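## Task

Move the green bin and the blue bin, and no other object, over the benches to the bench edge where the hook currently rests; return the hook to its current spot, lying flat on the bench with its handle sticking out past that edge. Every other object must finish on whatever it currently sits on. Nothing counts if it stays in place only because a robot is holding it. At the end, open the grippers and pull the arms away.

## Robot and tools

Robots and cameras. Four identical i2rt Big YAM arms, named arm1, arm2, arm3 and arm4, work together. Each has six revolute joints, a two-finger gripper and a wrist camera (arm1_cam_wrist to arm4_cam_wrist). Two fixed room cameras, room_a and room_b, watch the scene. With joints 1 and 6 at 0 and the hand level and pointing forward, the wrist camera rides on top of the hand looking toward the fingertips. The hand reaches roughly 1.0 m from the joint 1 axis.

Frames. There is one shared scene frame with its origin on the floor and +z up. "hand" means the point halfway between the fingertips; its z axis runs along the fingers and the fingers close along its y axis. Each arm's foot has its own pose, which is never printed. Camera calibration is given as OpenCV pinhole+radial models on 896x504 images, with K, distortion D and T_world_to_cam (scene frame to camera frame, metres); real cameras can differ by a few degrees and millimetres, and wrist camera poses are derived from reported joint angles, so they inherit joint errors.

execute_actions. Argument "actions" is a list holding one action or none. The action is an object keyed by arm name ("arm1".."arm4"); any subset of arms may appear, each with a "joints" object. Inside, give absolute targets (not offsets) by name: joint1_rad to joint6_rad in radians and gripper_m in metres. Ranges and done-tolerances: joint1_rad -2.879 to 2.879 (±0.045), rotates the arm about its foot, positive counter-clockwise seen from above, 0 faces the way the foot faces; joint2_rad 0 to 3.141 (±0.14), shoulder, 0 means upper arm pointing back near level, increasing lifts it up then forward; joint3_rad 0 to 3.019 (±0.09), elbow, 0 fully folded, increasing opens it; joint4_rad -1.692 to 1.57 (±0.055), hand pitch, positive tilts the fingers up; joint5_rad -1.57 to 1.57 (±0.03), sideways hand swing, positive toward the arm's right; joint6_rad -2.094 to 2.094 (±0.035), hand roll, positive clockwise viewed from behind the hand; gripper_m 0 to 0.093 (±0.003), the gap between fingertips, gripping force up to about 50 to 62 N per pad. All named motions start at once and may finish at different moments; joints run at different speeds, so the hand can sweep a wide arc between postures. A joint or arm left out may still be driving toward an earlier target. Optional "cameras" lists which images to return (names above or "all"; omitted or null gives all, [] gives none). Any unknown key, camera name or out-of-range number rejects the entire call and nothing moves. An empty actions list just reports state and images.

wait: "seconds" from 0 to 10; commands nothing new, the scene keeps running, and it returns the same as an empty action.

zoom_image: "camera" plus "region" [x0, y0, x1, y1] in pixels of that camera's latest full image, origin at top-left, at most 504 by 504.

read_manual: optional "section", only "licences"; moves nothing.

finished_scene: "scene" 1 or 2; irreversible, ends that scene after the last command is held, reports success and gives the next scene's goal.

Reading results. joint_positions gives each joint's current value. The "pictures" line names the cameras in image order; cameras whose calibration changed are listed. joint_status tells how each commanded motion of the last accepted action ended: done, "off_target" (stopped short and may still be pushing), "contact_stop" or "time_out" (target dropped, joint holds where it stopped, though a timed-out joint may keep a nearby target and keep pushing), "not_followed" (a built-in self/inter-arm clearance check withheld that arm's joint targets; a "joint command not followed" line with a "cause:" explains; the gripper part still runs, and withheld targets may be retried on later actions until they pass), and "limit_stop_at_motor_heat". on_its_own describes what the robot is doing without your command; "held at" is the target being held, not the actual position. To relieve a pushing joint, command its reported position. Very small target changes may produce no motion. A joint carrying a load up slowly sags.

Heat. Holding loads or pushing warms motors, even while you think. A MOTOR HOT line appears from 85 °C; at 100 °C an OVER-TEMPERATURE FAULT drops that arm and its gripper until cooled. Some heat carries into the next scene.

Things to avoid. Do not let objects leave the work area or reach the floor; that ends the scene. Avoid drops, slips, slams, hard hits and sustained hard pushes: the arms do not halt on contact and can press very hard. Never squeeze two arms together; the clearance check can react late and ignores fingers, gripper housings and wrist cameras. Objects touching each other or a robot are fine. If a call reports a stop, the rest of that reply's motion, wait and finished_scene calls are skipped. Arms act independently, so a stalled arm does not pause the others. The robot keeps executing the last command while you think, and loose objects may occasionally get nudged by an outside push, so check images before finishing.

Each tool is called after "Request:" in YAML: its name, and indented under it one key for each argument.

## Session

Request:
execute_actions:
  actions: []

Scene clock: 0.00 s.
arm1.joint_positions: joint1_rad=+0.204 joint2_rad=+0.376 joint3_rad=+1.638 joint4_rad=-1.377 joint5_rad=-0.180 joint6_rad=-0.747 gripper_m=+0.095
arm1.joint_status: not commanded
arm1.hand: x=-0.5323 y=-1.1417 z=+1.4497 quat_wxyz=(-0.517, +0.737, -0.133, -0.415) (m; scene frame)
arm2.joint_positions: joint1_rad=-0.886 joint2_rad=+0.326 joint3_rad=+1.487 joint4_rad=-1.541 joint5_rad=-0.196 joint6_rad=+0.716 gripper_m=+0.094
arm2.joint_status: not commanded
arm2.hand: x=+0.4899 y=-1.1268 z=+1.2855 quat_wxyz=(-0.359, +0.075, -0.821, -0.437) (m; scene frame)
arm3.joint_positions: joint1_rad=-0.043 joint2_rad=+0.336 joint3_rad=+1.481 joint4_rad=-1.494 joint5_rad=-0.013 joint6_rad=+0.403 gripper_m=+0.094
arm3.joint_status: not commanded
arm3.hand: x=-0.5011 y=+1.1126 z=+1.3290 quat_wxyz=(-0.464, -0.710, -0.413, +0.332) (m; scene frame)
arm4.joint_positions: joint1_rad=+0.509 joint2_rad=+0.251 joint3_rad=+1.549 joint4_rad=-1.544 joint5_rad=+0.218 joint6_rad=-0.057 gripper_m=+0.094
arm4.joint_status: not commanded
arm4.hand: x=+0.4778 y=+1.1651 z=+1.3734 quat_wxyz=(-0.474, -0.434, -0.655, +0.397) (m; scene frame)
pictures: arm1_cam_wrist, arm2_cam_wrist, arm3_cam_wrist, arm4_cam_wrist, room_a, room_b
camera_calibration (this result's frames):
arm1_cam_wrist: T_world_to_cam=[[0.633737, 0.426921, 0.64507, -0.112226], [0.772901, -0.315334, -0.550626, 0.858141], [-0.0316611, 0.847527, -0.529807, 1.84577], [0, 0, 0, 1]] pos_world=[-0.533697, -1.24582, 1.52281]
arm2_cam_wrist: T_world_to_cam=[[0.435565, -0.598468, -0.672398, -0.0246437], [-0.90009, -0.298703, -0.317198, 0.512427], [-0.0110137, 0.743379, -0.66878, 1.82352], [0, 0, 0, 1]] pos_world=[0.492048, -1.21725, 1.3655]
arm3_cam_wrist: T_world_to_cam=[[-0.888363, 0.236298, -0.393668, -0.185512], [0.419701, 0.76559, -0.487568, 0.0134477], [0.186178, -0.59836, -0.779297, 1.91985], [0, 0, 0, 1]] pos_world=[-0.527879, 1.1823, 1.42966]
arm4_cam_wrist: T_world_to_cam=[[-0.945849, -0.306063, 0.108144, 0.659751], [-0.300411, 0.699128, -0.648824, 0.222533], [0.122974, -0.646178, -0.753214, 1.85726], [0, 0, 0, 1]] pos_world=[0.462481, 1.24647, 1.47195]
Images, in order (width x height): arm1_cam_wrist 896x504, arm2_cam_wrist 896x504, arm3_cam_wrist 896x504, arm4_cam_wrist 896x504, room_a 896x504, room_b 896x504.

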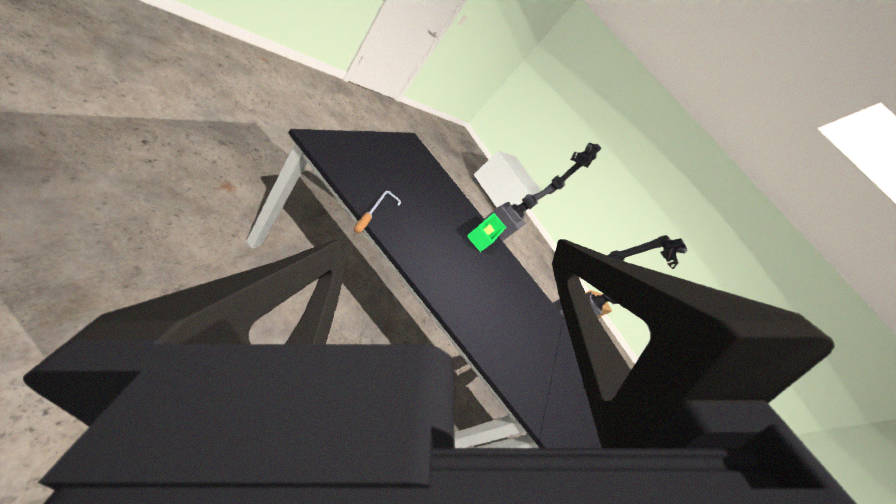

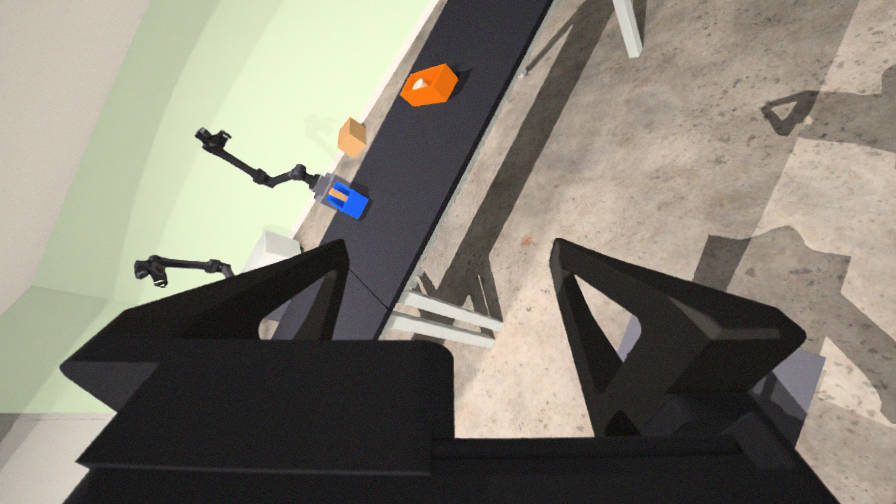

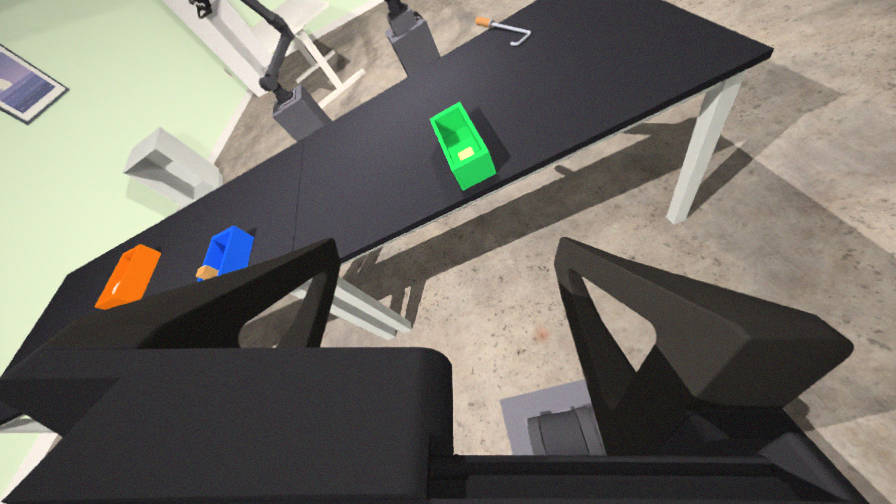

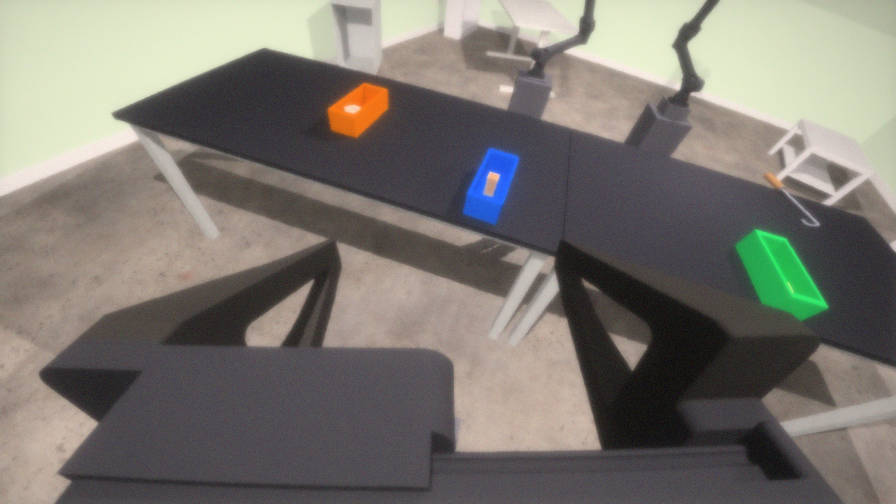

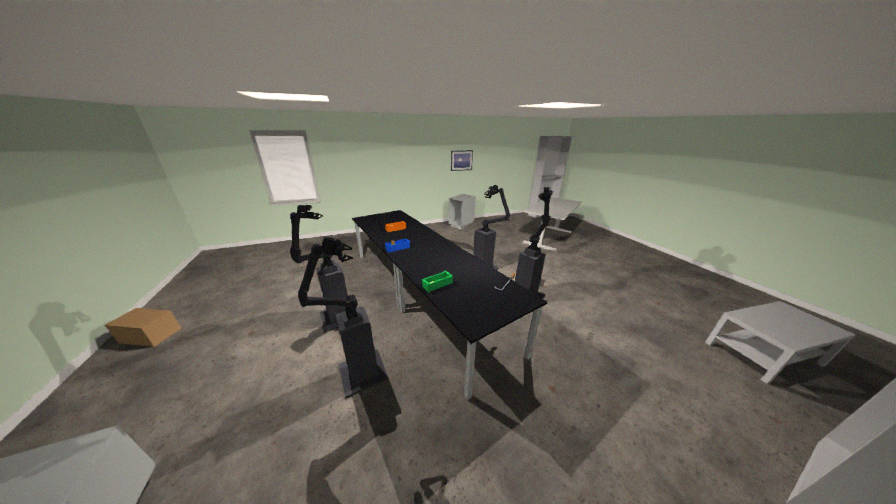

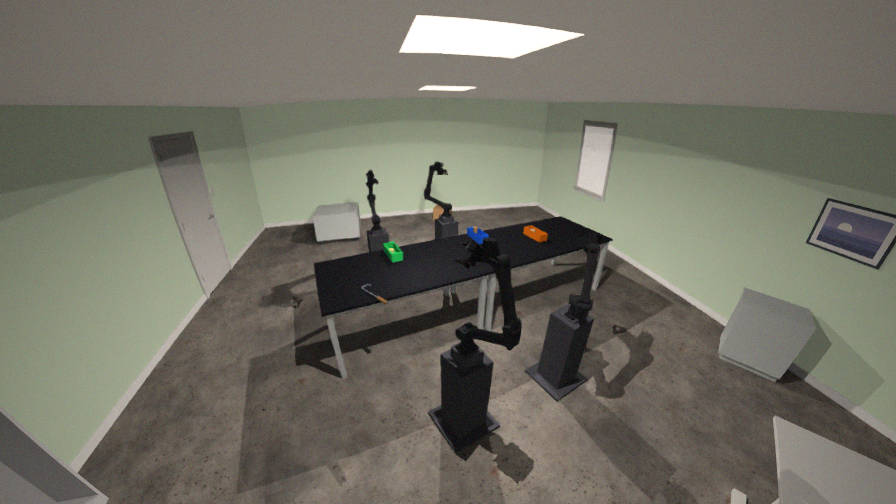

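Request:
execute_actions:
  actions:
    - {"arm3":{"joints":{"joint1_rad":0.06,"joint3_rad":0.9,"joint4_rad":0.76,"joint5_rad":0,"joint6_rad":0,"gripper_m":0.05}},"arm4":{"joints":{"joint1_rad":0,"joint3_rad":0.9,"joint4_rad":0.78,"joint5_rad":0,"joint6_rad":0,"gripper_m":0.05}},"arm1":{"joints":{"joint1_rad":0.33,"joint3_rad":0.93,"joint4_rad":1.27,"joint5_rad":0,"joint6_rad":0}},"arm2":{"joints":{"joint1_rad":-0.3,"joint3_rad":1.2,"joint4_rad":0.3,"joint5_rad":0,"joint6_rad":0}}}
  cameras: []

Request:
execute_actions:
  actions:
    - {"arm3":{"joints":{"joint2_rad":1.9}},"arm4":{"joints":{"joint2_rad":1.93}},"arm1":{"joints":{"joint2_rad":2.17}}}
  cameras: ["arm1_cam_wrist","arm3_cam_wrist","arm4_cam_wrist"]

Scene clock: 2.80 s.
arm1.joint_positions: joint1_rad=+0.328 joint2_rad=+0.386 joint3_rad=+0.915 joint4_rad=+1.259 joint5_rad=-0.004 joint6_rad=-0.007 gripper_m=+0.095
arm1.joint_status: all done
arm1.hand: x=-0.4756 y=-1.2050 z=+1.5504 quat_wxyz=(-0.537, -0.090, +0.053, -0.837) (m; scene frame)
arm2.joint_positions: joint1_rad=-0.309 joint2_rad=+0.333 joint3_rad=+1.203 joint4_rad=+0.286 joint5_rad=-0.003 joint6_rad=+0.008 gripper_m=+0.094
arm2.joint_status: all done
arm2.hand: x=+0.4741 y=-1.1628 z=+1.5443 quat_wxyz=(-0.764, +0.129, -0.159, -0.611) (m; scene frame)
arm3.joint_positions: joint1_rad=+0.058 joint2_rad=+0.339 joint3_rad=+0.896 joint4_rad=+0.744 joint5_rad=-0.003 joint6_rad=+0.014 gripper_m=+0.050
arm3.joint_status: all done
arm3.hand: x=-0.4978 y=+1.1095 z=+1.5054 quat_wxyz=(-0.702, -0.103, -0.092, +0.699) (m; scene frame)
arm4.joint_positions: joint1_rad=+0.003 joint2_rad=+0.254 joint3_rad=+0.896 joint4_rad=+0.772 joint5_rad=+0.002 joint6_rad=-0.009 gripper_m=+0.050
arm4.joint_status: all done
arm4.hand: x=+0.5055 y=+1.1749 z=+1.5372 quat_wxyz=(-0.704, -0.055, -0.055, +0.706) (m; scene frame)
pictures: none
No camera images: the call's "cameras" was empty. Leave "cameras" out to get every camera's image.

Scene clock: 4.87 s.
arm1.joint_positions: joint1_rad=+0.328 joint2_rad=+2.180 joint3_rad=+0.915 joint4_rad=+1.269 joint5_rad=-0.004 joint6_rad=-0.007 gripper_m=+0.095
arm1.joint_status: all done
arm1.hand: x=-0.7687 y=-0.5962 z=+0.8141 quat_wxyz=(-0.376, +0.598, -0.380, -0.596) (m; scene frame)
arm2.joint_positions: joint1_rad=-0.309 joint2_rad=+0.333 joint3_rad=+1.203 joint4_rad=+0.286 joint5_rad=-0.003 joint6_rad=+0.008 gripper_m=+0.094
arm2.joint_status: not commanded
arm2.hand: x=+0.4741 y=-1.1628 z=+1.5443 quat_wxyz=(-0.764, +0.129, -0.159, -0.611) (m; scene frame)
arm3.joint_positions: joint1_rad=+0.058 joint2_rad=+1.890 joint3_rad=+0.896 joint4_rad=+0.754 joint5_rad=-0.003 joint6_rad=+0.014 gripper_m=+0.050
arm3.joint_status: all done
arm3.hand: x=-0.4942 y=+0.5390 z=+0.8323 quat_wxyz=(-0.440, -0.568, -0.547, +0.429) (m; scene frame)
arm4.joint_positions: joint1_rad=+0.003 joint2_rad=+1.929 joint3_rad=+0.896 joint4_rad=+0.776 joint5_rad=+0.002 joint6_rad=-0.009 gripper_m=+0.050
arm4.joint_status: all done
arm4.hand: x=+0.5097 y=+0.5391 z=+0.8450 quat_wxyz=(-0.431, -0.556, -0.564, +0.433) (m; scene frame)
pictures: arm1_cam_wrist, arm3_cam_wrist, arm4_cam_wrist
camera_calibration (this result's frames):
arm1_cam_wrist: T_world_to_cam=[[0.906262, 0.422536, -0.0123289, 0.956797], [0.235436, -0.528761, -0.815464, 0.538157], [-0.351082, 0.736122, -0.578676, 0.76705], [0, 0, 0, 1]] pos_world=[-0.724513, -0.684367, 0.894517]
arm3_cam_wrist: T_world_to_cam=[[-0.998992, 0.0197319, -0.0403225, -0.471434], [0.0411641, 0.760998, -0.647447, 0.156039], [0.01791, -0.648454, -0.761043, 1.11688], [0, 0, 0, 1]] pos_world=[-0.497385, 0.614799, 0.932008]
arm4_cam_wrist: T_world_to_cam=[[-0.999941, -0.00516732, 0.00951537, 0.504203], [-0.0100608, 0.768259, -0.64006, 0.134226], [-0.00400287, -0.640119, -0.768266, 1.125], [0, 0, 0, 1]] pos_world=[0.510027, 0.619619, 0.945414]
Images, in order (width x height): arm1_cam_wrist 896x504, arm3_cam_wrist 896x504, arm4_cam_wrist 896x504.

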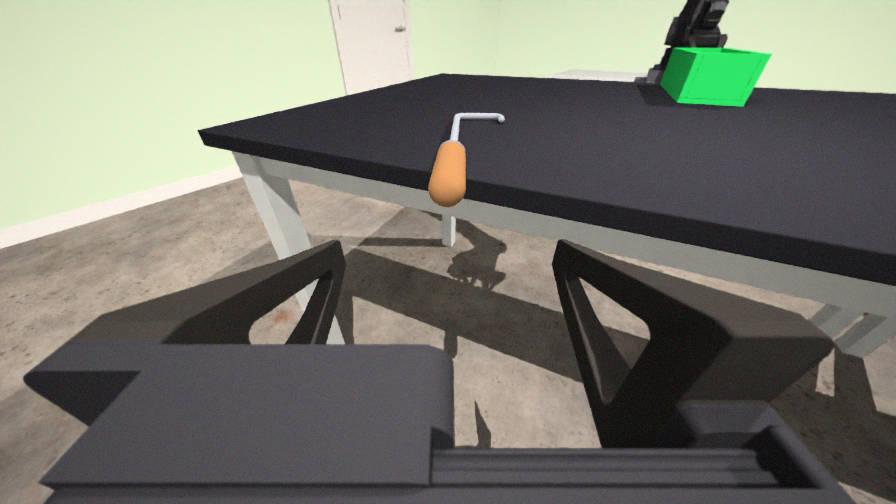

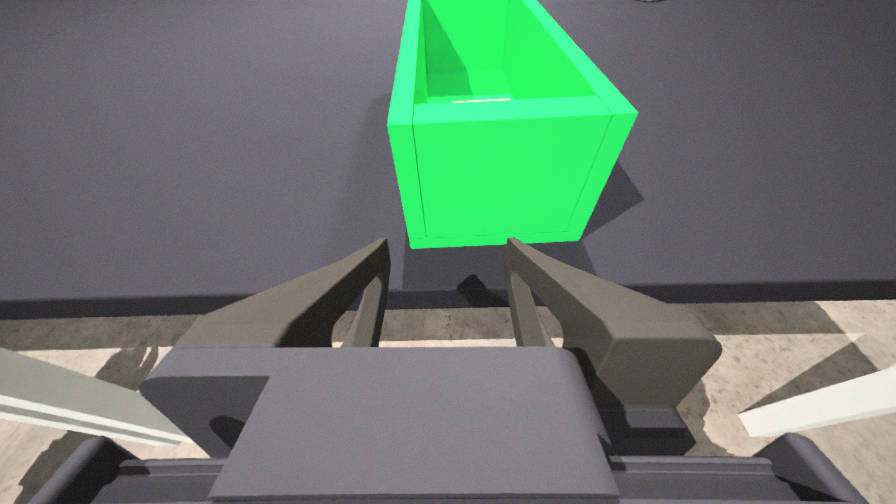

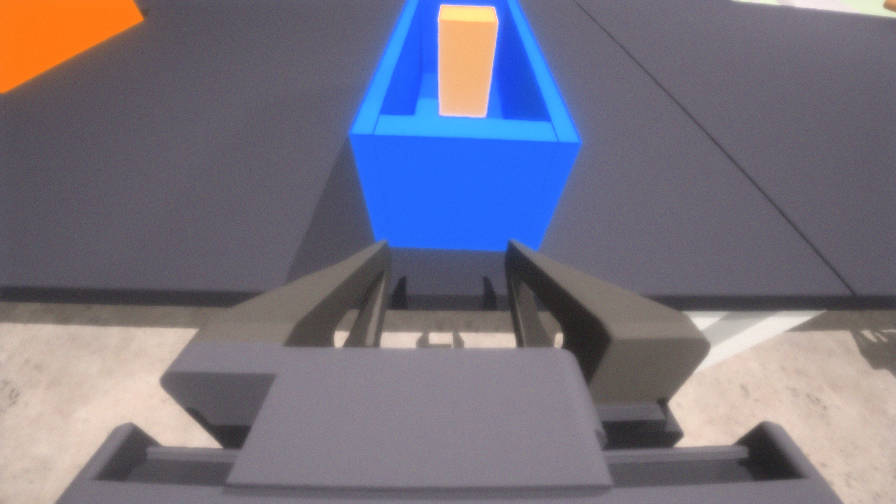

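Request:
execute_actions:
  actions:
    - {"arm3":{"joints":{"joint1_rad":0.012,"joint2_rad":2.03,"joint3_rad":1.12}},"arm4":{"joints":{"joint1_rad":-0.012,"joint2_rad":2.06,"joint3_rad":1.12,"joint4_rad":0.8}},"arm1":{"joints":{"joint2_rad":2.31,"joint3_rad":1.27,"joint4_rad":1.1}}}
  cameras: []

Request:
execute_actions:
  actions:
    - {"arm3":{"joints":{"joint2_rad":2.18,"joint3_rad":1.34,"joint4_rad":0.7}},"arm4":{"joints":{"joint2_rad":2.2,"joint3_rad":1.34,"joint4_rad":0.73}},"arm1":{"joints":{"joint2_rad":2.43,"joint3_rad":1.565,"joint4_rad":0.92}}}
  cameras: []

Request:
execute_actions:
  actions:
    - {"arm3":{"joints":{"joint2_rad":2.3,"joint3_rad":1.61,"joint4_rad":0.55}},"arm4":{"joints":{"joint2_rad":2.33,"joint3_rad":1.61,"joint4_rad":0.58}}}
  cameras: ["arm1_cam_wrist","arm3_cam_wrist","arm4_cam_wrist"]

Scene clock: 6.43 s.
arm1.joint_positions: joint1_rad=+0.328 joint2_rad=+2.327 joint3_rad=+1.247 joint4_rad=+1.105 joint5_rad=-0.004 joint6_rad=-0.007 gripper_m=+0.095
arm1.joint_status: all done
arm1.hand: x=-0.8119 y=-0.5040 z=+0.8031 quat_wxyz=(-0.381, +0.592, -0.376, -0.603) (m; scene frame)
arm2.joint_positions: joint1_rad=-0.309 joint2_rad=+0.333 joint3_rad=+1.203 joint4_rad=+0.286 joint5_rad=-0.003 joint6_rad=+0.008 gripper_m=+0.094
arm2.joint_status: not commanded
arm2.hand: x=+0.4741 y=-1.1628 z=+1.5443 quat_wxyz=(-0.764, +0.129, -0.159, -0.611) (m; scene frame)
arm3.joint_positions: joint1_rad=+0.009 joint2_rad=+2.020 joint3_rad=+1.088 joint4_rad=+0.754 joint5_rad=-0.002 joint6_rad=+0.013 gripper_m=+0.050
arm3.joint_status: all done
arm3.hand: x=-0.5308 y=+0.4753 z=+0.8334 quat_wxyz=(-0.446, -0.567, -0.520, +0.458) (m; scene frame)
arm4.joint_positions: joint1_rad=-0.007 joint2_rad=+2.061 joint3_rad=+1.076 joint4_rad=+0.782 joint5_rad=+0.001 joint6_rad=-0.009 gripper_m=+0.050
arm4.joint_status: all done
arm4.hand: x=+0.5031 y=+0.4788 z=+0.8391 quat_wxyz=(-0.444, -0.547, -0.549, +0.450) (m; scene frame)
pictures: none
No camera images: the call's "cameras" was empty. Leave "cameras" out to get every camera's image.

Scene clock: 7.53 s.
arm1.joint_positions: joint1_rad=+0.328 joint2_rad=+2.443 joint3_rad=+1.533 joint4_rad=+0.927 joint5_rad=-0.004 joint6_rad=-0.007 gripper_m=+0.095
arm1.joint_status: all done
arm1.hand: x=-0.8454 y=-0.4326 z=+0.7983 quat_wxyz=(-0.379, +0.594, -0.378, -0.600) (m; scene frame)
arm2.joint_positions: joint1_rad=-0.309 joint2_rad=+0.333 joint3_rad=+1.203 joint4_rad=+0.286 joint5_rad=-0.003 joint6_rad=+0.008 gripper_m=+0.094
arm2.joint_status: not commanded
arm2.hand: x=+0.4741 y=-1.1628 z=+1.5443 quat_wxyz=(-0.764, +0.129, -0.159, -0.611) (m; scene frame)
arm3.joint_positions: joint1_rad=+0.009 joint2_rad=+2.162 joint3_rad=+1.299 joint4_rad=+0.717 joint5_rad=-0.002 joint6_rad=+0.013 gripper_m=+0.050
arm3.joint_status: all done
arm3.hand: x=-0.5345 y=+0.4121 z=+0.8211 quat_wxyz=(-0.453, -0.560, -0.513, +0.467) (m; scene frame)
arm4.joint_positions: joint1_rad=-0.007 joint2_rad=+2.194 joint3_rad=+1.287 joint4_rad=+0.732 joint5_rad=+0.001 joint6_rad=-0.009 gripper_m=+0.050
arm4.joint_status: all done
arm4.hand: x=+0.5029 y=+0.4155 z=+0.8289 quat_wxyz=(-0.452, -0.540, -0.543, +0.458) (m; scene frame)
pictures: none
No camera images: the call's "cameras" was empty. Leave "cameras" out to get every camera's image.

Scene clock: 8.57 s.
arm1.joint_positions: joint1_rad=+0.328 joint2_rad=+2.443 joint3_rad=+1.533 joint4_rad=+0.927 joint5_rad=-0.004 joint6_rad=-0.007 gripper_m=+0.095
arm1.joint_status: not commanded
arm1.hand: x=-0.8454 y=-0.4326 z=+0.7983 quat_wxyz=(-0.379, +0.594, -0.378, -0.600) (m; scene frame)
arm2.joint_positions: joint1_rad=-0.309 joint2_rad=+0.333 joint3_rad=+1.203 joint4_rad=+0.286 joint5_rad=-0.003 joint6_rad=+0.008 gripper_m=+0.094
arm2.joint_status: not commanded
arm2.hand: x=+0.4741 y=-1.1628 z=+1.5443 quat_wxyz=(-0.764, +0.129, -0.159, -0.611) (m; scene frame)
arm3.joint_positions: joint1_rad=+0.009 joint2_rad=+2.287 joint3_rad=+1.575 joint4_rad=+0.567 joint5_rad=-0.002 joint6_rad=+0.013 gripper_m=+0.050
arm3.joint_status: all done
arm3.hand: x=-0.5391 y=+0.3389 z=+0.8258 quat_wxyz=(-0.453, -0.559, -0.513, +0.467) (m; scene frame)
arm4.joint_positions: joint1_rad=-0.007 joint2_rad=+2.330 joint3_rad=+1.558 joint4_rad=+0.581 joint5_rad=+0.001 joint6_rad=-0.009 gripper_m=+0.050
arm4.joint_status: all done
arm4.hand: x=+0.5027 y=+0.3440 z=+0.8198 quat_wxyz=(-0.447, -0.544, -0.546, +0.453) (m; scene frame)
pictures: arm1_cam_wrist, arm3_cam_wrist, arm4_cam_wrist
camera_calibration (this result's frames):
arm1_cam_wrist: T_world_to_cam=[[0.90625, 0.422563, -0.0123473, 0.957028], [0.230729, -0.518885, -0.823118, 0.636187], [-0.354226, 0.743101, -0.567737, 0.602217], [0, 0, 0, 1]] pos_world=[-0.800772, -0.521805, 0.877375]
arm3_cam_wrist: T_world_to_cam=[[-0.996939, 0.0678217, -0.038886, -0.528949], [0.0751684, 0.69487, -0.715196, 0.402649], [-0.021485, -0.71593, -0.697841, 0.932458], [0, 0, 0, 1]] pos_world=[-0.537562, 0.42366, 0.918112]
arm4_cam_wrist: T_world_to_cam=[[-0.99995, 0.00513561, 0.00855661, 0.493677], [-0.00217812, 0.724434, -0.689341, 0.319461], [-0.00973889, -0.689325, -0.724387, 0.964532], [0, 0, 0, 1]] pos_world=[0.503741, 0.430912, 0.914688]
Images, in order (width x height): arm1_cam_wrist 896x504, arm3_cam_wrist 896x504, arm4_cam_wrist 896x504.

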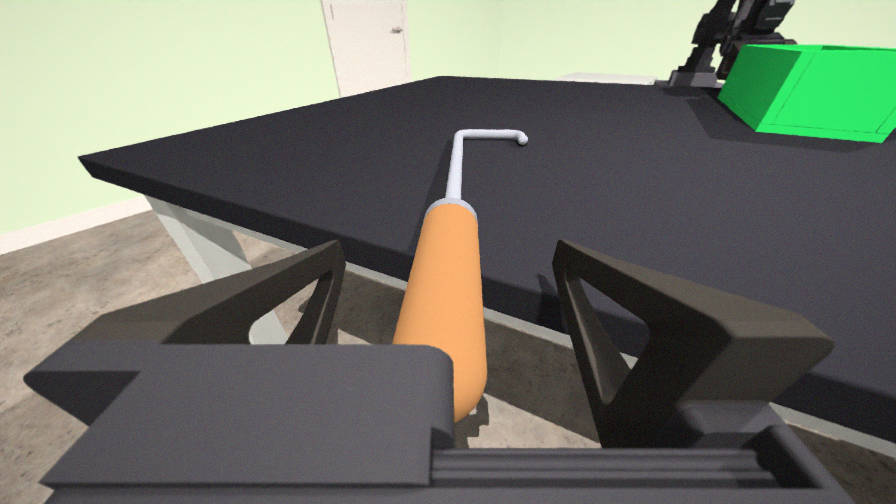

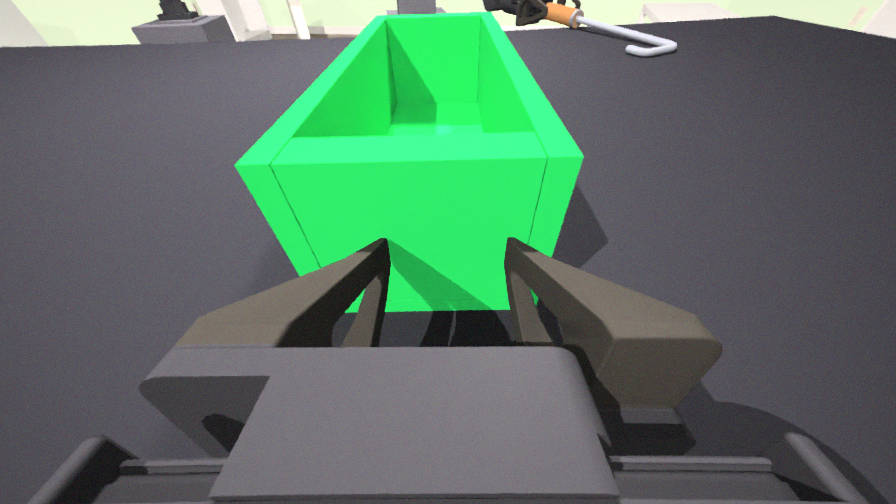

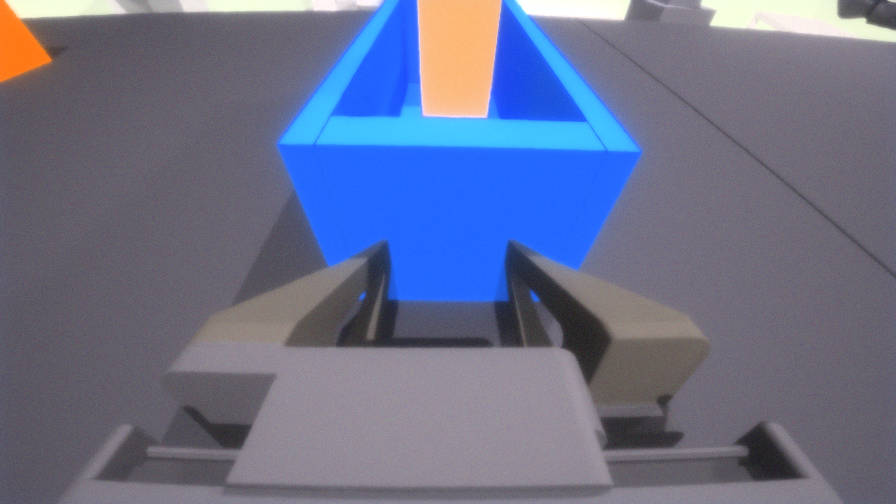

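Request:
execute_actions:
  actions:
    - {"arm3":{"joints":{"joint1_rad":0.025,"joint2_rad":2.49,"joint3_rad":1.99,"joint4_rad":0.36}},"arm4":{"joints":{"joint2_rad":2.51,"joint3_rad":2.0,"joint4_rad":0.38}},"arm1":{"joints":{"joint2_rad":2.475}}}
  cameras: []

Request:
execute_actions:
  actions:
    - {"arm3":{"joints":{"joint2_rad":2.71,"joint3_rad":2.44,"joint4_rad":0.17}},"arm4":{"joints":{"joint2_rad":2.73,"joint3_rad":2.45,"joint4_rad":0.19}},"arm1":{"joints":{"gripper_m":0}}}
  cameras: ["arm1_cam_wrist"]

Request:
execute_actions:
  actions:
    - {"arm3":{"joints":{"joint2_rad":2.88,"joint3_rad":2.74,"joint4_rad":0.12}},"arm4":{"joints":{"joint2_rad":2.9,"joint3_rad":2.75,"joint4_rad":0.14}},"arm1":{"joints":{"joint2_rad":2.0,"joint4_rad":0.55}}}
  cameras: []

Request:
execute_actions:
  actions:
    - {"arm3":{"joints":{"joint2_rad":1.0,"joint3_rad":1.2,"joint4_rad":-0.5}},"arm4":{"joints":{"joint2_rad":1.0,"joint3_rad":1.2,"joint4_rad":-0.5}},"arm1":{"joints":{"joint6_rad":1.53}}}
  cameras: ["arm1_cam_wrist","arm3_cam_wrist","arm4_cam_wrist"]

Scene clock: 10.03 s.
arm1.joint_positions: joint1_rad=+0.328 joint2_rad=+2.470 joint3_rad=+1.533 joint4_rad=+0.927 joint5_rad=-0.004 joint6_rad=-0.007 gripper_m=+0.095
arm1.joint_status: all done
arm1.hand: x=-0.8442 y=-0.4357 z=+0.7770 quat_wxyz=(-0.374, +0.602, -0.383, -0.593) (m; scene frame)
arm2.joint_positions: joint1_rad=-0.309 joint2_rad=+0.333 joint3_rad=+1.203 joint4_rad=+0.286 joint5_rad=-0.003 joint6_rad=+0.008 gripper_m=+0.094
arm2.joint_status: not commanded
arm2.hand: x=+0.4741 y=-1.1628 z=+1.5443 quat_wxyz=(-0.764, +0.129, -0.159, -0.611) (m; scene frame)
arm3.joint_positions: joint1_rad=+0.022 joint2_rad=+2.467 joint3_rad=+1.949 joint4_rad=+0.377 joint5_rad=+0.001 joint6_rad=+0.002 gripper_m=+0.050
arm3.joint_status: all done
arm3.hand: x=-0.5325 y=+0.2571 z=+0.8299 quat_wxyz=(-0.455, -0.553, -0.518, +0.468) (m; scene frame)
arm4.joint_positions: joint1_rad=-0.007 joint2_rad=+2.504 joint3_rad=+1.945 joint4_rad=+0.382 joint5_rad=-0.001 joint6_rad=+0.001 gripper_m=+0.050
arm4.joint_status: all done
arm4.hand: x=+0.5026 y=+0.2585 z=+0.8296 quat_wxyz=(-0.454, -0.543, -0.541, +0.454) (m; scene frame)
pictures: none
No camera images: the call's "cameras" was empty. Leave "cameras" out to get every camera's image.

Scene clock: 11.27 s.
arm1.joint_positions: joint1_rad=+0.328 joint2_rad=+2.470 joint3_rad=+1.533 joint4_rad=+0.926 joint5_rad=-0.001 joint6_rad=-0.006 gripper_m=+0.031
arm1.joint_status: gripper_m off_target (ended at +0.031, target +0.000)
arm1.hand: x=-0.8438 y=-0.4355 z=+0.7769 quat_wxyz=(-0.374, +0.602, -0.384, -0.592) (m; scene frame)
arm2.joint_positions: joint1_rad=-0.309 joint2_rad=+0.333 joint3_rad=+1.203 joint4_rad=+0.286 joint5_rad=-0.003 joint6_rad=+0.008 gripper_m=+0.094
arm2.joint_status: not commanded
arm2.hand: x=+0.4741 y=-1.1628 z=+1.5443 quat_wxyz=(-0.764, +0.129, -0.159, -0.611) (m; scene frame)
arm3.joint_positions: joint1_rad=+0.022 joint2_rad=+2.687 joint3_rad=+2.397 joint4_rad=+0.186 joint5_rad=+0.002 joint6_rad=-0.009 gripper_m=+0.050
arm3.joint_status: all done
arm3.hand: x=-0.5353 y=+0.1900 z=+0.8397 quat_wxyz=(-0.461, -0.541, -0.512, +0.481) (m; scene frame)
arm4.joint_positions: joint1_rad=-0.008 joint2_rad=+2.725 joint3_rad=+2.389 joint4_rad=+0.191 joint5_rad=-0.002 joint6_rad=+0.009 gripper_m=+0.050
arm4.joint_status: all done
arm4.hand: x=+0.5016 y=+0.1913 z=+0.8350 quat_wxyz=(-0.464, -0.538, -0.531, +0.461) (m; scene frame)
pictures: arm1_cam_wrist
camera_calibration (this result's frames):
arm1_cam_wrist: T_world_to_cam=[[0.907398, 0.420071, -0.0130237, 0.956926], [0.238141, -0.53945, -0.80764, 0.601949], [-0.346292, 0.729749, -0.589532, 0.610533], [0, 0, 0, 1]] pos_world=[-0.800239, -0.522792, 0.858549]
Images, in order (width x height): arm1_cam_wrist 896x504.

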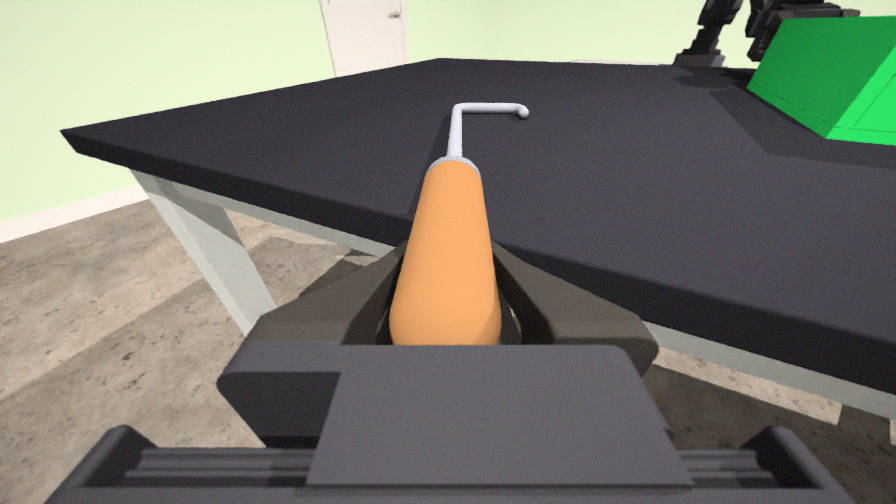

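Scene clock: 12.73 s.
arm1.joint_positions: joint1_rad=+0.328 joint2_rad=+2.018 joint3_rad=+1.533 joint4_rad=+0.537 joint5_rad=-0.001 joint6_rad=-0.004 gripper_m=+0.030
arm1.joint_status: all done
arm1.hand: x=-0.8419 y=-0.4346 z=+1.0514 quat_wxyz=(-0.385, +0.583, -0.372, -0.611) (m; scene frame)
arm2.joint_positions: joint1_rad=-0.309 joint2_rad=+0.333 joint3_rad=+1.203 joint4_rad=+0.286 joint5_rad=-0.003 joint6_rad=+0.008 gripper_m=+0.094
arm2.joint_status: not commanded
arm2.hand: x=+0.4741 y=-1.1628 z=+1.5443 quat_wxyz=(-0.764, +0.129, -0.159, -0.611) (m; scene frame)
arm3.joint_positions: joint1_rad=+0.022 joint2_rad=+2.860 joint3_rad=+2.691 joint4_rad=+0.136 joint5_rad=+0.002 joint6_rad=-0.009 gripper_m=+0.050
arm3.joint_status: all done
arm3.hand: x=-0.5365 y=+0.1657 z=+0.8367 quat_wxyz=(-0.479, -0.524, -0.496, +0.500) (m; scene frame)
arm4.joint_positions: joint1_rad=-0.008 joint2_rad=+2.898 joint3_rad=+2.682 joint4_rad=+0.141 joint5_rad=-0.002 joint6_rad=+0.009 gripper_m=+0.050
arm4.joint_status: all done
arm4.hand: x=+0.5015 y=+0.1669 z=+0.8303 quat_wxyz=(-0.483, -0.521, -0.515, +0.480) (m; scene frame)
pictures: none
No camera images: the call's "cameras" was empty. Leave "cameras" out to get every camera's image.

Scene clock: 16.17 s.
arm1.joint_positions: joint1_rad=+0.328 joint2_rad=+2.037 joint3_rad=+1.533 joint4_rad=+0.531 joint5_rad=+0.001 joint6_rad=+1.478 gripper_m=+0.030
arm1.joint_status: joint6_rad time_out (moved +1.482 of +1.534)
arm1.on_its_own: joint6_rad reads +1.478 and still pushes toward +1.530 since a time_out
arm1.hand: x=-0.8428 y=-0.4323 z=+1.0347 quat_wxyz=(+0.126, +0.180, -0.677, -0.703) (m; scene frame)
arm2.joint_positions: joint1_rad=-0.309 joint2_rad=+0.333 joint3_rad=+1.203 joint4_rad=+0.286 joint5_rad=-0.003 joint6_rad=+0.008 gripper_m=+0.094
arm2.joint_status: not commanded
arm2.hand: x=+0.4741 y=-1.1628 z=+1.5443 quat_wxyz=(-0.764, +0.129, -0.159, -0.611) (m; scene frame)
arm3.joint_positions: joint1_rad=+0.022 joint2_rad=+0.995 joint3_rad=+1.207 joint4_rad=-0.482 joint5_rad=+0.002 joint6_rad=-0.009 gripper_m=+0.050
arm3.joint_status: all done
arm3.hand: x=-0.5168 y=+0.7061 z=+1.2428 quat_wxyz=(-0.418, -0.579, -0.549, +0.434) (m; scene frame)
arm4.joint_positions: joint1_rad=-0.008 joint2_rad=+1.013 joint3_rad=+1.206 joint4_rad=-0.496 joint5_rad=-0.002 joint6_rad=+0.009 gripper_m=+0.050
arm4.joint_status: all done
arm4.hand: x=+0.5038 y=+0.7028 z=+1.2620 quat_wxyz=(-0.421, -0.573, -0.566, +0.418) (m; scene frame)
pictures: arm1_cam_wrist, arm3_cam_wrist, arm4_cam_wrist
camera_calibration (this result's frames):
arm1_cam_wrist: T_world_to_cam=[[0.0605553, 0.0435105, -0.997216, 1.09985], [-0.496752, -0.865231, -0.0679167, -0.713879], [-0.865777, 0.499482, -0.0307804, -0.354947], [0, 0, 0, 1]] pos_world=[-0.728527, -0.488236, 1.03738]
arm3_cam_wrist: T_world_to_cam=[[-0.998371, 0.0547362, -0.016092, -0.53525], [0.0527999, 0.779583, -0.62407, 0.259464], [-0.0216142, -0.623903, -0.781203, 1.52538], [0, 0, 0, 1]] pos_world=[-0.515108, 0.778711, 1.34494]
arm4_cam_wrist: T_world_to_cam=[[-0.999931, 0.00762861, -0.0089292, 0.50948], [0.0114739, 0.796749, -0.604202, 0.199279], [0.00250511, -0.604262, -0.796782, 1.55766], [0, 0, 0, 1]] pos_world=[0.503256, 0.77857, 1.36607]
Images, in order (width x height): arm1_cam_wrist 896x504, arm3_cam_wrist 896x504, arm4_cam_wrist 896x504.

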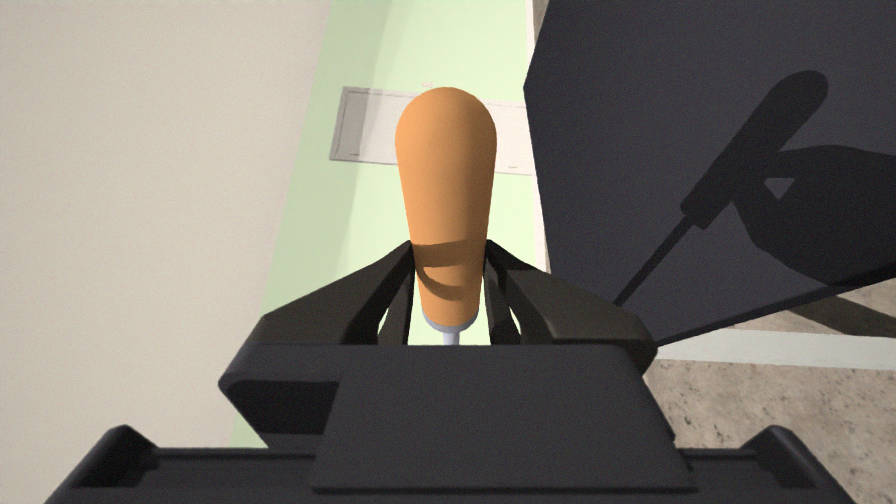

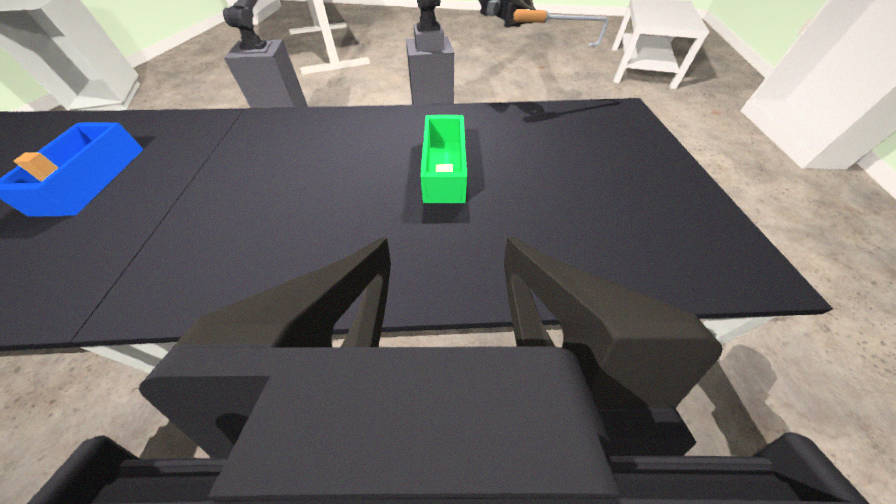

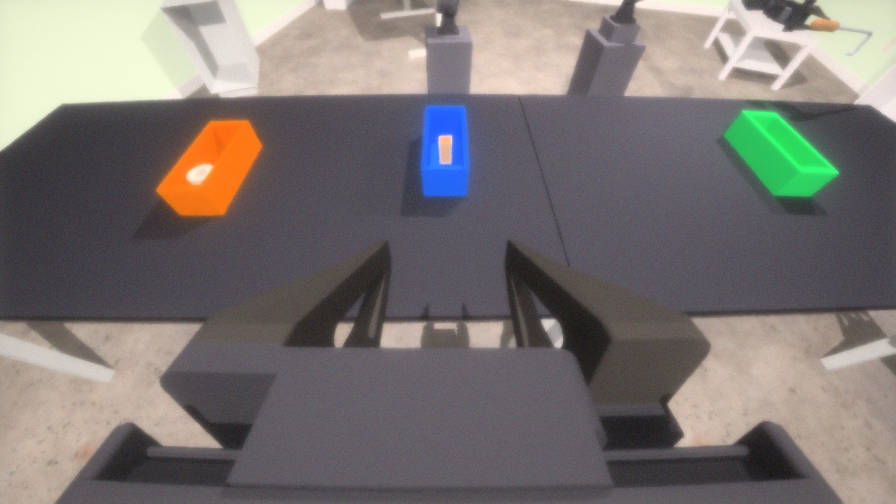

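Request:
execute_actions:
  actions:
    - {"arm1":{"joints":{"joint4_rad":1.5,"joint6_rad":1.48,"joint2_rad":2.35,"joint3_rad":2.0}}}
  cameras: []

Request:
execute_actions:
  actions:
    - {"arm1":{"joints":{"joint6_rad":0,"joint2_rad":2.55}}}
  cameras: ["room_b","room_a"]

Request:
zoom_image:
  camera: "room_b"
  region: [300,200,500,350]

Scene clock: 18.63 s.
arm1.joint_positions: joint1_rad=+0.328 joint2_rad=+2.408 joint3_rad=+1.933 joint4_rad=+1.472 joint5_rad=-0.004 joint6_rad=+1.457 gripper_m=+0.030
arm1.joint_status: all done
arm1.hand: x=-0.8381 y=-0.4415 z=+1.1396 quat_wxyz=(+0.157, +0.075, -0.277, -0.945) (m; scene frame)
arm2.joint_positions: joint1_rad=-0.309 joint2_rad=+0.333 joint3_rad=+1.203 joint4_rad=+0.286 joint5_rad=-0.003 joint6_rad=+0.008 gripper_m=+0.094
arm2.joint_status: not commanded
arm2.hand: x=+0.4741 y=-1.1628 z=+1.5443 quat_wxyz=(-0.764, +0.129, -0.159, -0.611) (m; scene frame)
arm3.joint_positions: joint1_rad=+0.022 joint2_rad=+0.995 joint3_rad=+1.207 joint4_rad=-0.482 joint5_rad=+0.002 joint6_rad=-0.009 gripper_m=+0.050
arm3.joint_status: not commanded
arm3.hand: x=-0.5168 y=+0.7061 z=+1.2428 quat_wxyz=(-0.418, -0.579, -0.549, +0.434) (m; scene frame)
arm4.joint_positions: joint1_rad=-0.008 joint2_rad=+1.013 joint3_rad=+1.206 joint4_rad=-0.496 joint5_rad=-0.002 joint6_rad=+0.009 gripper_m=+0.050
arm4.joint_status: not commanded
arm4.hand: x=+0.5038 y=+0.7028 z=+1.2620 quat_wxyz=(-0.421, -0.573, -0.566, +0.418) (m; scene frame)
pictures: none
No camera images: the call's "cameras" was empty. Leave "cameras" out to get every camera's image.

Scene clock: 20.73 s.
arm1.joint_positions: joint1_rad=+0.328 joint2_rad=+2.626 joint3_rad=+1.954 joint4_rad=+1.480 joint5_rad=-0.003 joint6_rad=+0.011 gripper_m=+0.030
arm1.joint_status: all done
arm1.hand: x=-0.8526 y=-0.4146 z=+0.9715 quat_wxyz=(-0.491, +0.315, -0.206, -0.786) (m; scene frame)
arm2.joint_positions: joint1_rad=-0.309 joint2_rad=+0.333 joint3_rad=+1.203 joint4_rad=+0.286 joint5_rad=-0.003 joint6_rad=+0.008 gripper_m=+0.094
arm2.joint_status: not commanded
arm2.hand: x=+0.4741 y=-1.1628 z=+1.5443 quat_wxyz=(-0.764, +0.129, -0.159, -0.611) (m; scene frame)
arm3.joint_positions: joint1_rad=+0.022 joint2_rad=+0.995 joint3_rad=+1.207 joint4_rad=-0.482 joint5_rad=+0.002 joint6_rad=-0.009 gripper_m=+0.050
arm3.joint_status: not commanded
arm3.hand: x=-0.5168 y=+0.7061 z=+1.2428 quat_wxyz=(-0.418, -0.579, -0.549, +0.434) (m; scene frame)
arm4.joint_positions: joint1_rad=-0.008 joint2_rad=+1.013 joint3_rad=+1.206 joint4_rad=-0.496 joint5_rad=-0.002 joint6_rad=+0.009 gripper_m=+0.050
arm4.joint_status: not commanded
arm4.hand: x=+0.5038 y=+0.7028 z=+1.2620 quat_wxyz=(-0.421, -0.573, -0.566, +0.418) (m; scene frame)
pictures: room_a, room_b
Images, in order (width x height): room_a 896x504, room_b 896x504.

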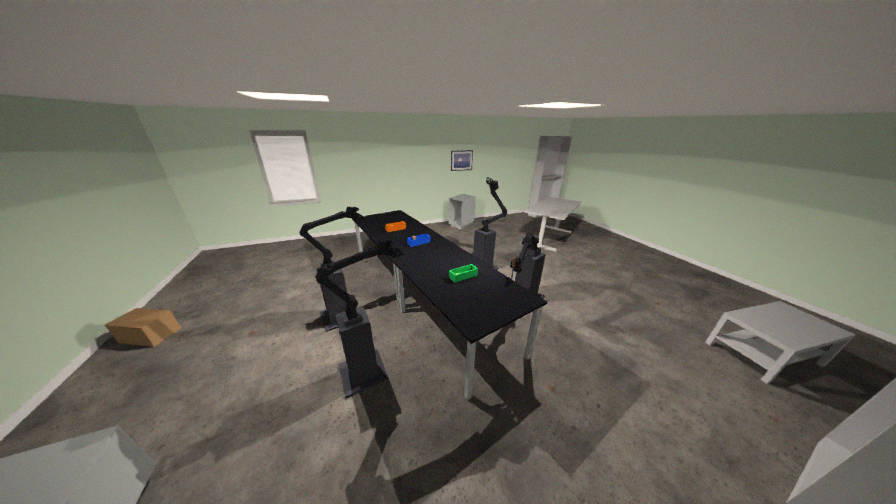

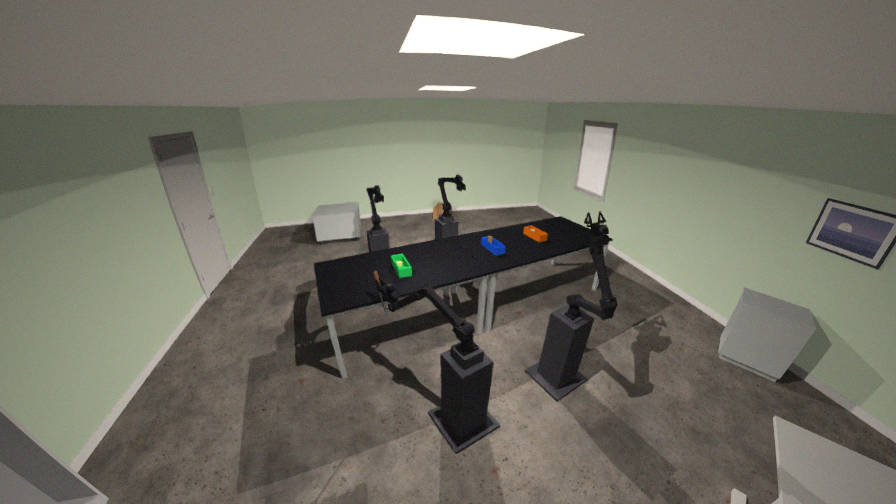

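Region (300, 200, 500, 350) of room_b's 896x504 image, scaled by 2.520, with more detail than that image has; it fills the top 378 rows of this view, and the rest is white.

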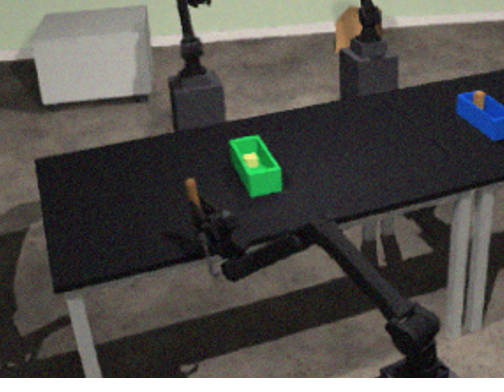

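Request:
execute_actions:
  actions:
    - {"arm1":{"joints":{"joint2_rad":2.25,"joint3_rad":2.27,"joint4_rad":0.2}}}
  cameras: []

Request:
execute_actions:
  actions:
    - {"arm1":{"joints":{"joint2_rad":2.45,"joint4_rad":1.0}}}
  cameras: ["arm4_cam_wrist","room_a"]

Request:
zoom_image:
  camera: "room_a"
  region: [430,200,580,320]

Scene clock: 24.37 s.
arm1.joint_positions: joint1_rad=+0.322 joint2_rad=+2.391 joint3_rad=+2.138 joint4_rad=+0.167 joint5_rad=+0.005 joint6_rad=+0.030 gripper_m=+0.030
arm1.joint_status: joint2_rad time_out (moved -0.235 of -0.376); joint3_rad time_out (moved +0.184 of +0.316); the others done
arm1.on_its_own: joint2_rad reads +2.391 and still pushes toward +2.250 since a time_out; joint3_rad reads +2.138 and still pushes toward +2.250 since a time_out
arm1.hand: x=-0.8905 y=-0.3150 z=+0.9946 quat_wxyz=(-0.353, +0.615, -0.412, -0.573) (m; scene frame)
arm2.joint_positions: joint1_rad=-0.309 joint2_rad=+0.333 joint3_rad=+1.203 joint4_rad=+0.286 joint5_rad=-0.003 joint6_rad=+0.008 gripper_m=+0.094
arm2.joint_status: not commanded
arm2.hand: x=+0.4741 y=-1.1628 z=+1.5443 quat_wxyz=(-0.764, +0.129, -0.159, -0.611) (m; scene frame)
arm3.joint_positions: joint1_rad=+0.022 joint2_rad=+0.995 joint3_rad=+1.207 joint4_rad=-0.482 joint5_rad=+0.002 joint6_rad=-0.009 gripper_m=+0.050
arm3.joint_status: not commanded
arm3.hand: x=-0.5168 y=+0.7061 z=+1.2428 quat_wxyz=(-0.418, -0.579, -0.549, +0.434) (m; scene frame)
arm4.joint_positions: joint1_rad=-0.008 joint2_rad=+1.013 joint3_rad=+1.206 joint4_rad=-0.496 joint5_rad=-0.002 joint6_rad=+0.009 gripper_m=+0.050
arm4.joint_status: not commanded
arm4.hand: x=+0.5038 y=+0.7028 z=+1.2620 quat_wxyz=(-0.421, -0.573, -0.566, +0.418) (m; scene frame)
pictures: none
No camera images: the call's "cameras" was empty. Leave "cameras" out to get every camera's image.

not run: a stop came earlier in this reply.

Region (430, 200, 580, 320) of room_a's 896x504 image, scaled by 3.360, with more detail than that image has; it fills the top 403 rows of this view, and the rest is white.

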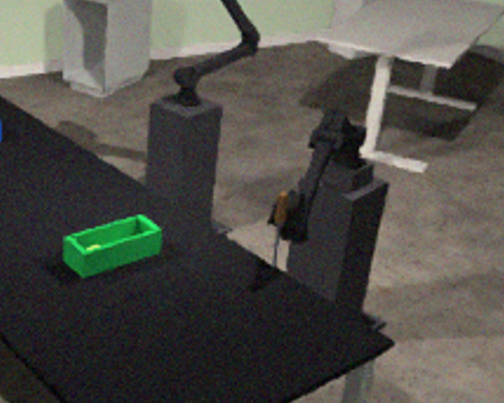

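Request:
execute_actions:
  actions:
    - {"arm1":{"joints":{"joint2_rad":2.39,"joint3_rad":1.95,"joint4_rad":0.4}}}
  cameras: []

Request:
execute_actions:
  actions:
    - {"arm1":{"joints":{"joint2_rad":2.1,"joint3_rad":1.2,"joint4_rad":0.9}}}
  cameras: ["room_b","arm1_cam_wrist"]

Request:
zoom_image:
  camera: "room_b"
  region: [320,240,480,360]

Scene clock: 25.87 s.
arm1.joint_positions: joint1_rad=+0.332 joint2_rad=+2.440 joint3_rad=+1.916 joint4_rad=+0.359 joint5_rad=+0.001 joint6_rad=+0.016 gripper_m=+0.030
arm1.joint_status: all done
arm1.hand: x=-0.8876 y=-0.3499 z=+0.8646 quat_wxyz=(-0.337, +0.642, -0.417, -0.548) (m; scene frame)
arm2.joint_positions: joint1_rad=-0.309 joint2_rad=+0.333 joint3_rad=+1.203 joint4_rad=+0.286 joint5_rad=-0.003 joint6_rad=+0.008 gripper_m=+0.094
arm2.joint_status: not commanded
arm2.hand: x=+0.4741 y=-1.1628 z=+1.5443 quat_wxyz=(-0.764, +0.129, -0.159, -0.611) (m; scene frame)
arm3.joint_positions: joint1_rad=+0.022 joint2_rad=+0.995 joint3_rad=+1.207 joint4_rad=-0.482 joint5_rad=+0.002 joint6_rad=-0.009 gripper_m=+0.050
arm3.joint_status: not commanded
arm3.hand: x=-0.5168 y=+0.7061 z=+1.2428 quat_wxyz=(-0.418, -0.579, -0.549, +0.434) (m; scene frame)
arm4.joint_positions: joint1_rad=-0.008 joint2_rad=+1.013 joint3_rad=+1.206 joint4_rad=-0.496 joint5_rad=-0.002 joint6_rad=+0.009 gripper_m=+0.050
arm4.joint_status: not commanded
arm4.hand: x=+0.5038 y=+0.7028 z=+1.2620 quat_wxyz=(-0.421, -0.573, -0.566, +0.418) (m; scene frame)
pictures: none
No camera images: the call's "cameras" was empty. Leave "cameras" out to get every camera's image.

Scene clock: 27.50 s.
arm1.joint_positions: joint1_rad=+0.332 joint2_rad=+2.159 joint3_rad=+1.166 joint4_rad=+0.858 joint5_rad=+0.000 joint6_rad=+0.006 gripper_m=+0.029
arm1.joint_status: all done
arm1.hand: x=-0.8076 y=-0.5196 z=+0.8295 quat_wxyz=(-0.345, +0.636, -0.409, -0.556) (m; scene frame)
arm2.joint_positions: joint1_rad=-0.309 joint2_rad=+0.333 joint3_rad=+1.203 joint4_rad=+0.286 joint5_rad=-0.003 joint6_rad=+0.008 gripper_m=+0.094
arm2.joint_status: not commanded
arm2.hand: x=+0.4741 y=-1.1628 z=+1.5443 quat_wxyz=(-0.764, +0.129, -0.159, -0.611) (m; scene frame)
arm3.joint_positions: joint1_rad=+0.022 joint2_rad=+0.995 joint3_rad=+1.207 joint4_rad=-0.482 joint5_rad=+0.002 joint6_rad=-0.009 gripper_m=+0.050
arm3.joint_status: not commanded
arm3.hand: x=-0.5168 y=+0.7061 z=+1.2428 quat_wxyz=(-0.418, -0.579, -0.549, +0.434) (m; scene frame)
arm4.joint_positions: joint1_rad=-0.008 joint2_rad=+1.013 joint3_rad=+1.206 joint4_rad=-0.496 joint5_rad=-0.002 joint6_rad=+0.009 gripper_m=+0.050
arm4.joint_status: not commanded
arm4.hand: x=+0.5038 y=+0.7028 z=+1.2620 quat_wxyz=(-0.421, -0.573, -0.566, +0.418) (m; scene frame)
pictures: arm1_cam_wrist, room_b
camera_calibration (this result's frames):
arm1_cam_wrist: T_world_to_cam=[[0.906643, 0.421171, -0.0247698, 0.969821], [0.272588, -0.629579, -0.727548, 0.505034], [-0.322017, 0.652874, -0.68561, 0.77481], [0, 0, 0, 1]] pos_world=[-0.767445, -0.596356, 0.922676]
Images, in order (width x height): arm1_cam_wrist 896x504, room_b 896x504.

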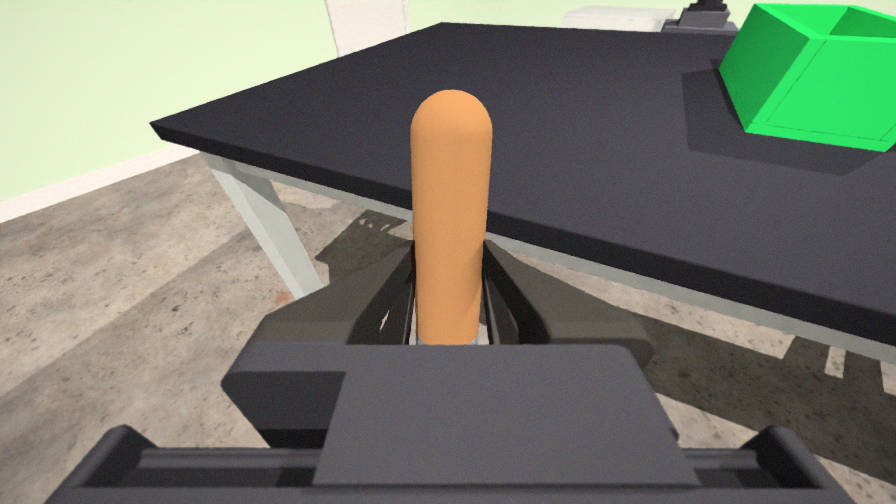

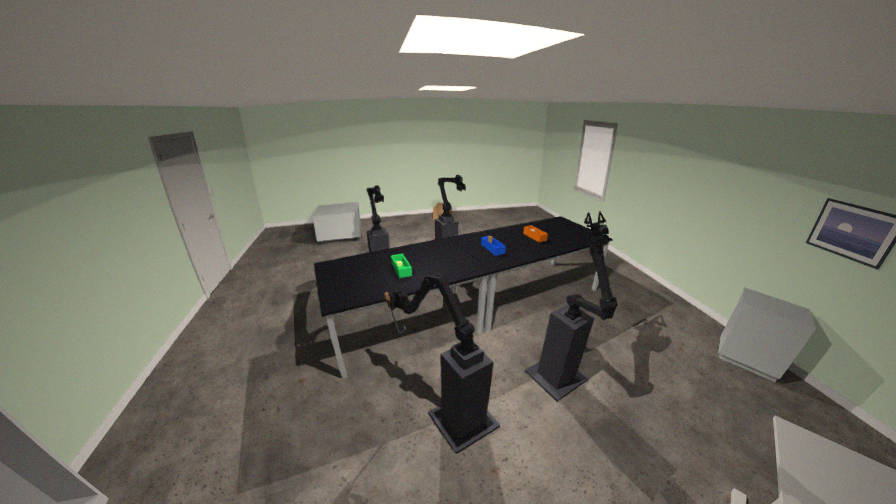

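Region (320, 240, 480, 360) of room_b's 896x504 image, scaled by 3.150, with more detail than that image has; it fills the top 378 rows of this view, and the rest is white.

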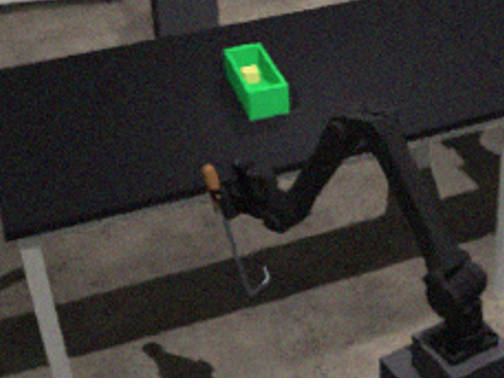

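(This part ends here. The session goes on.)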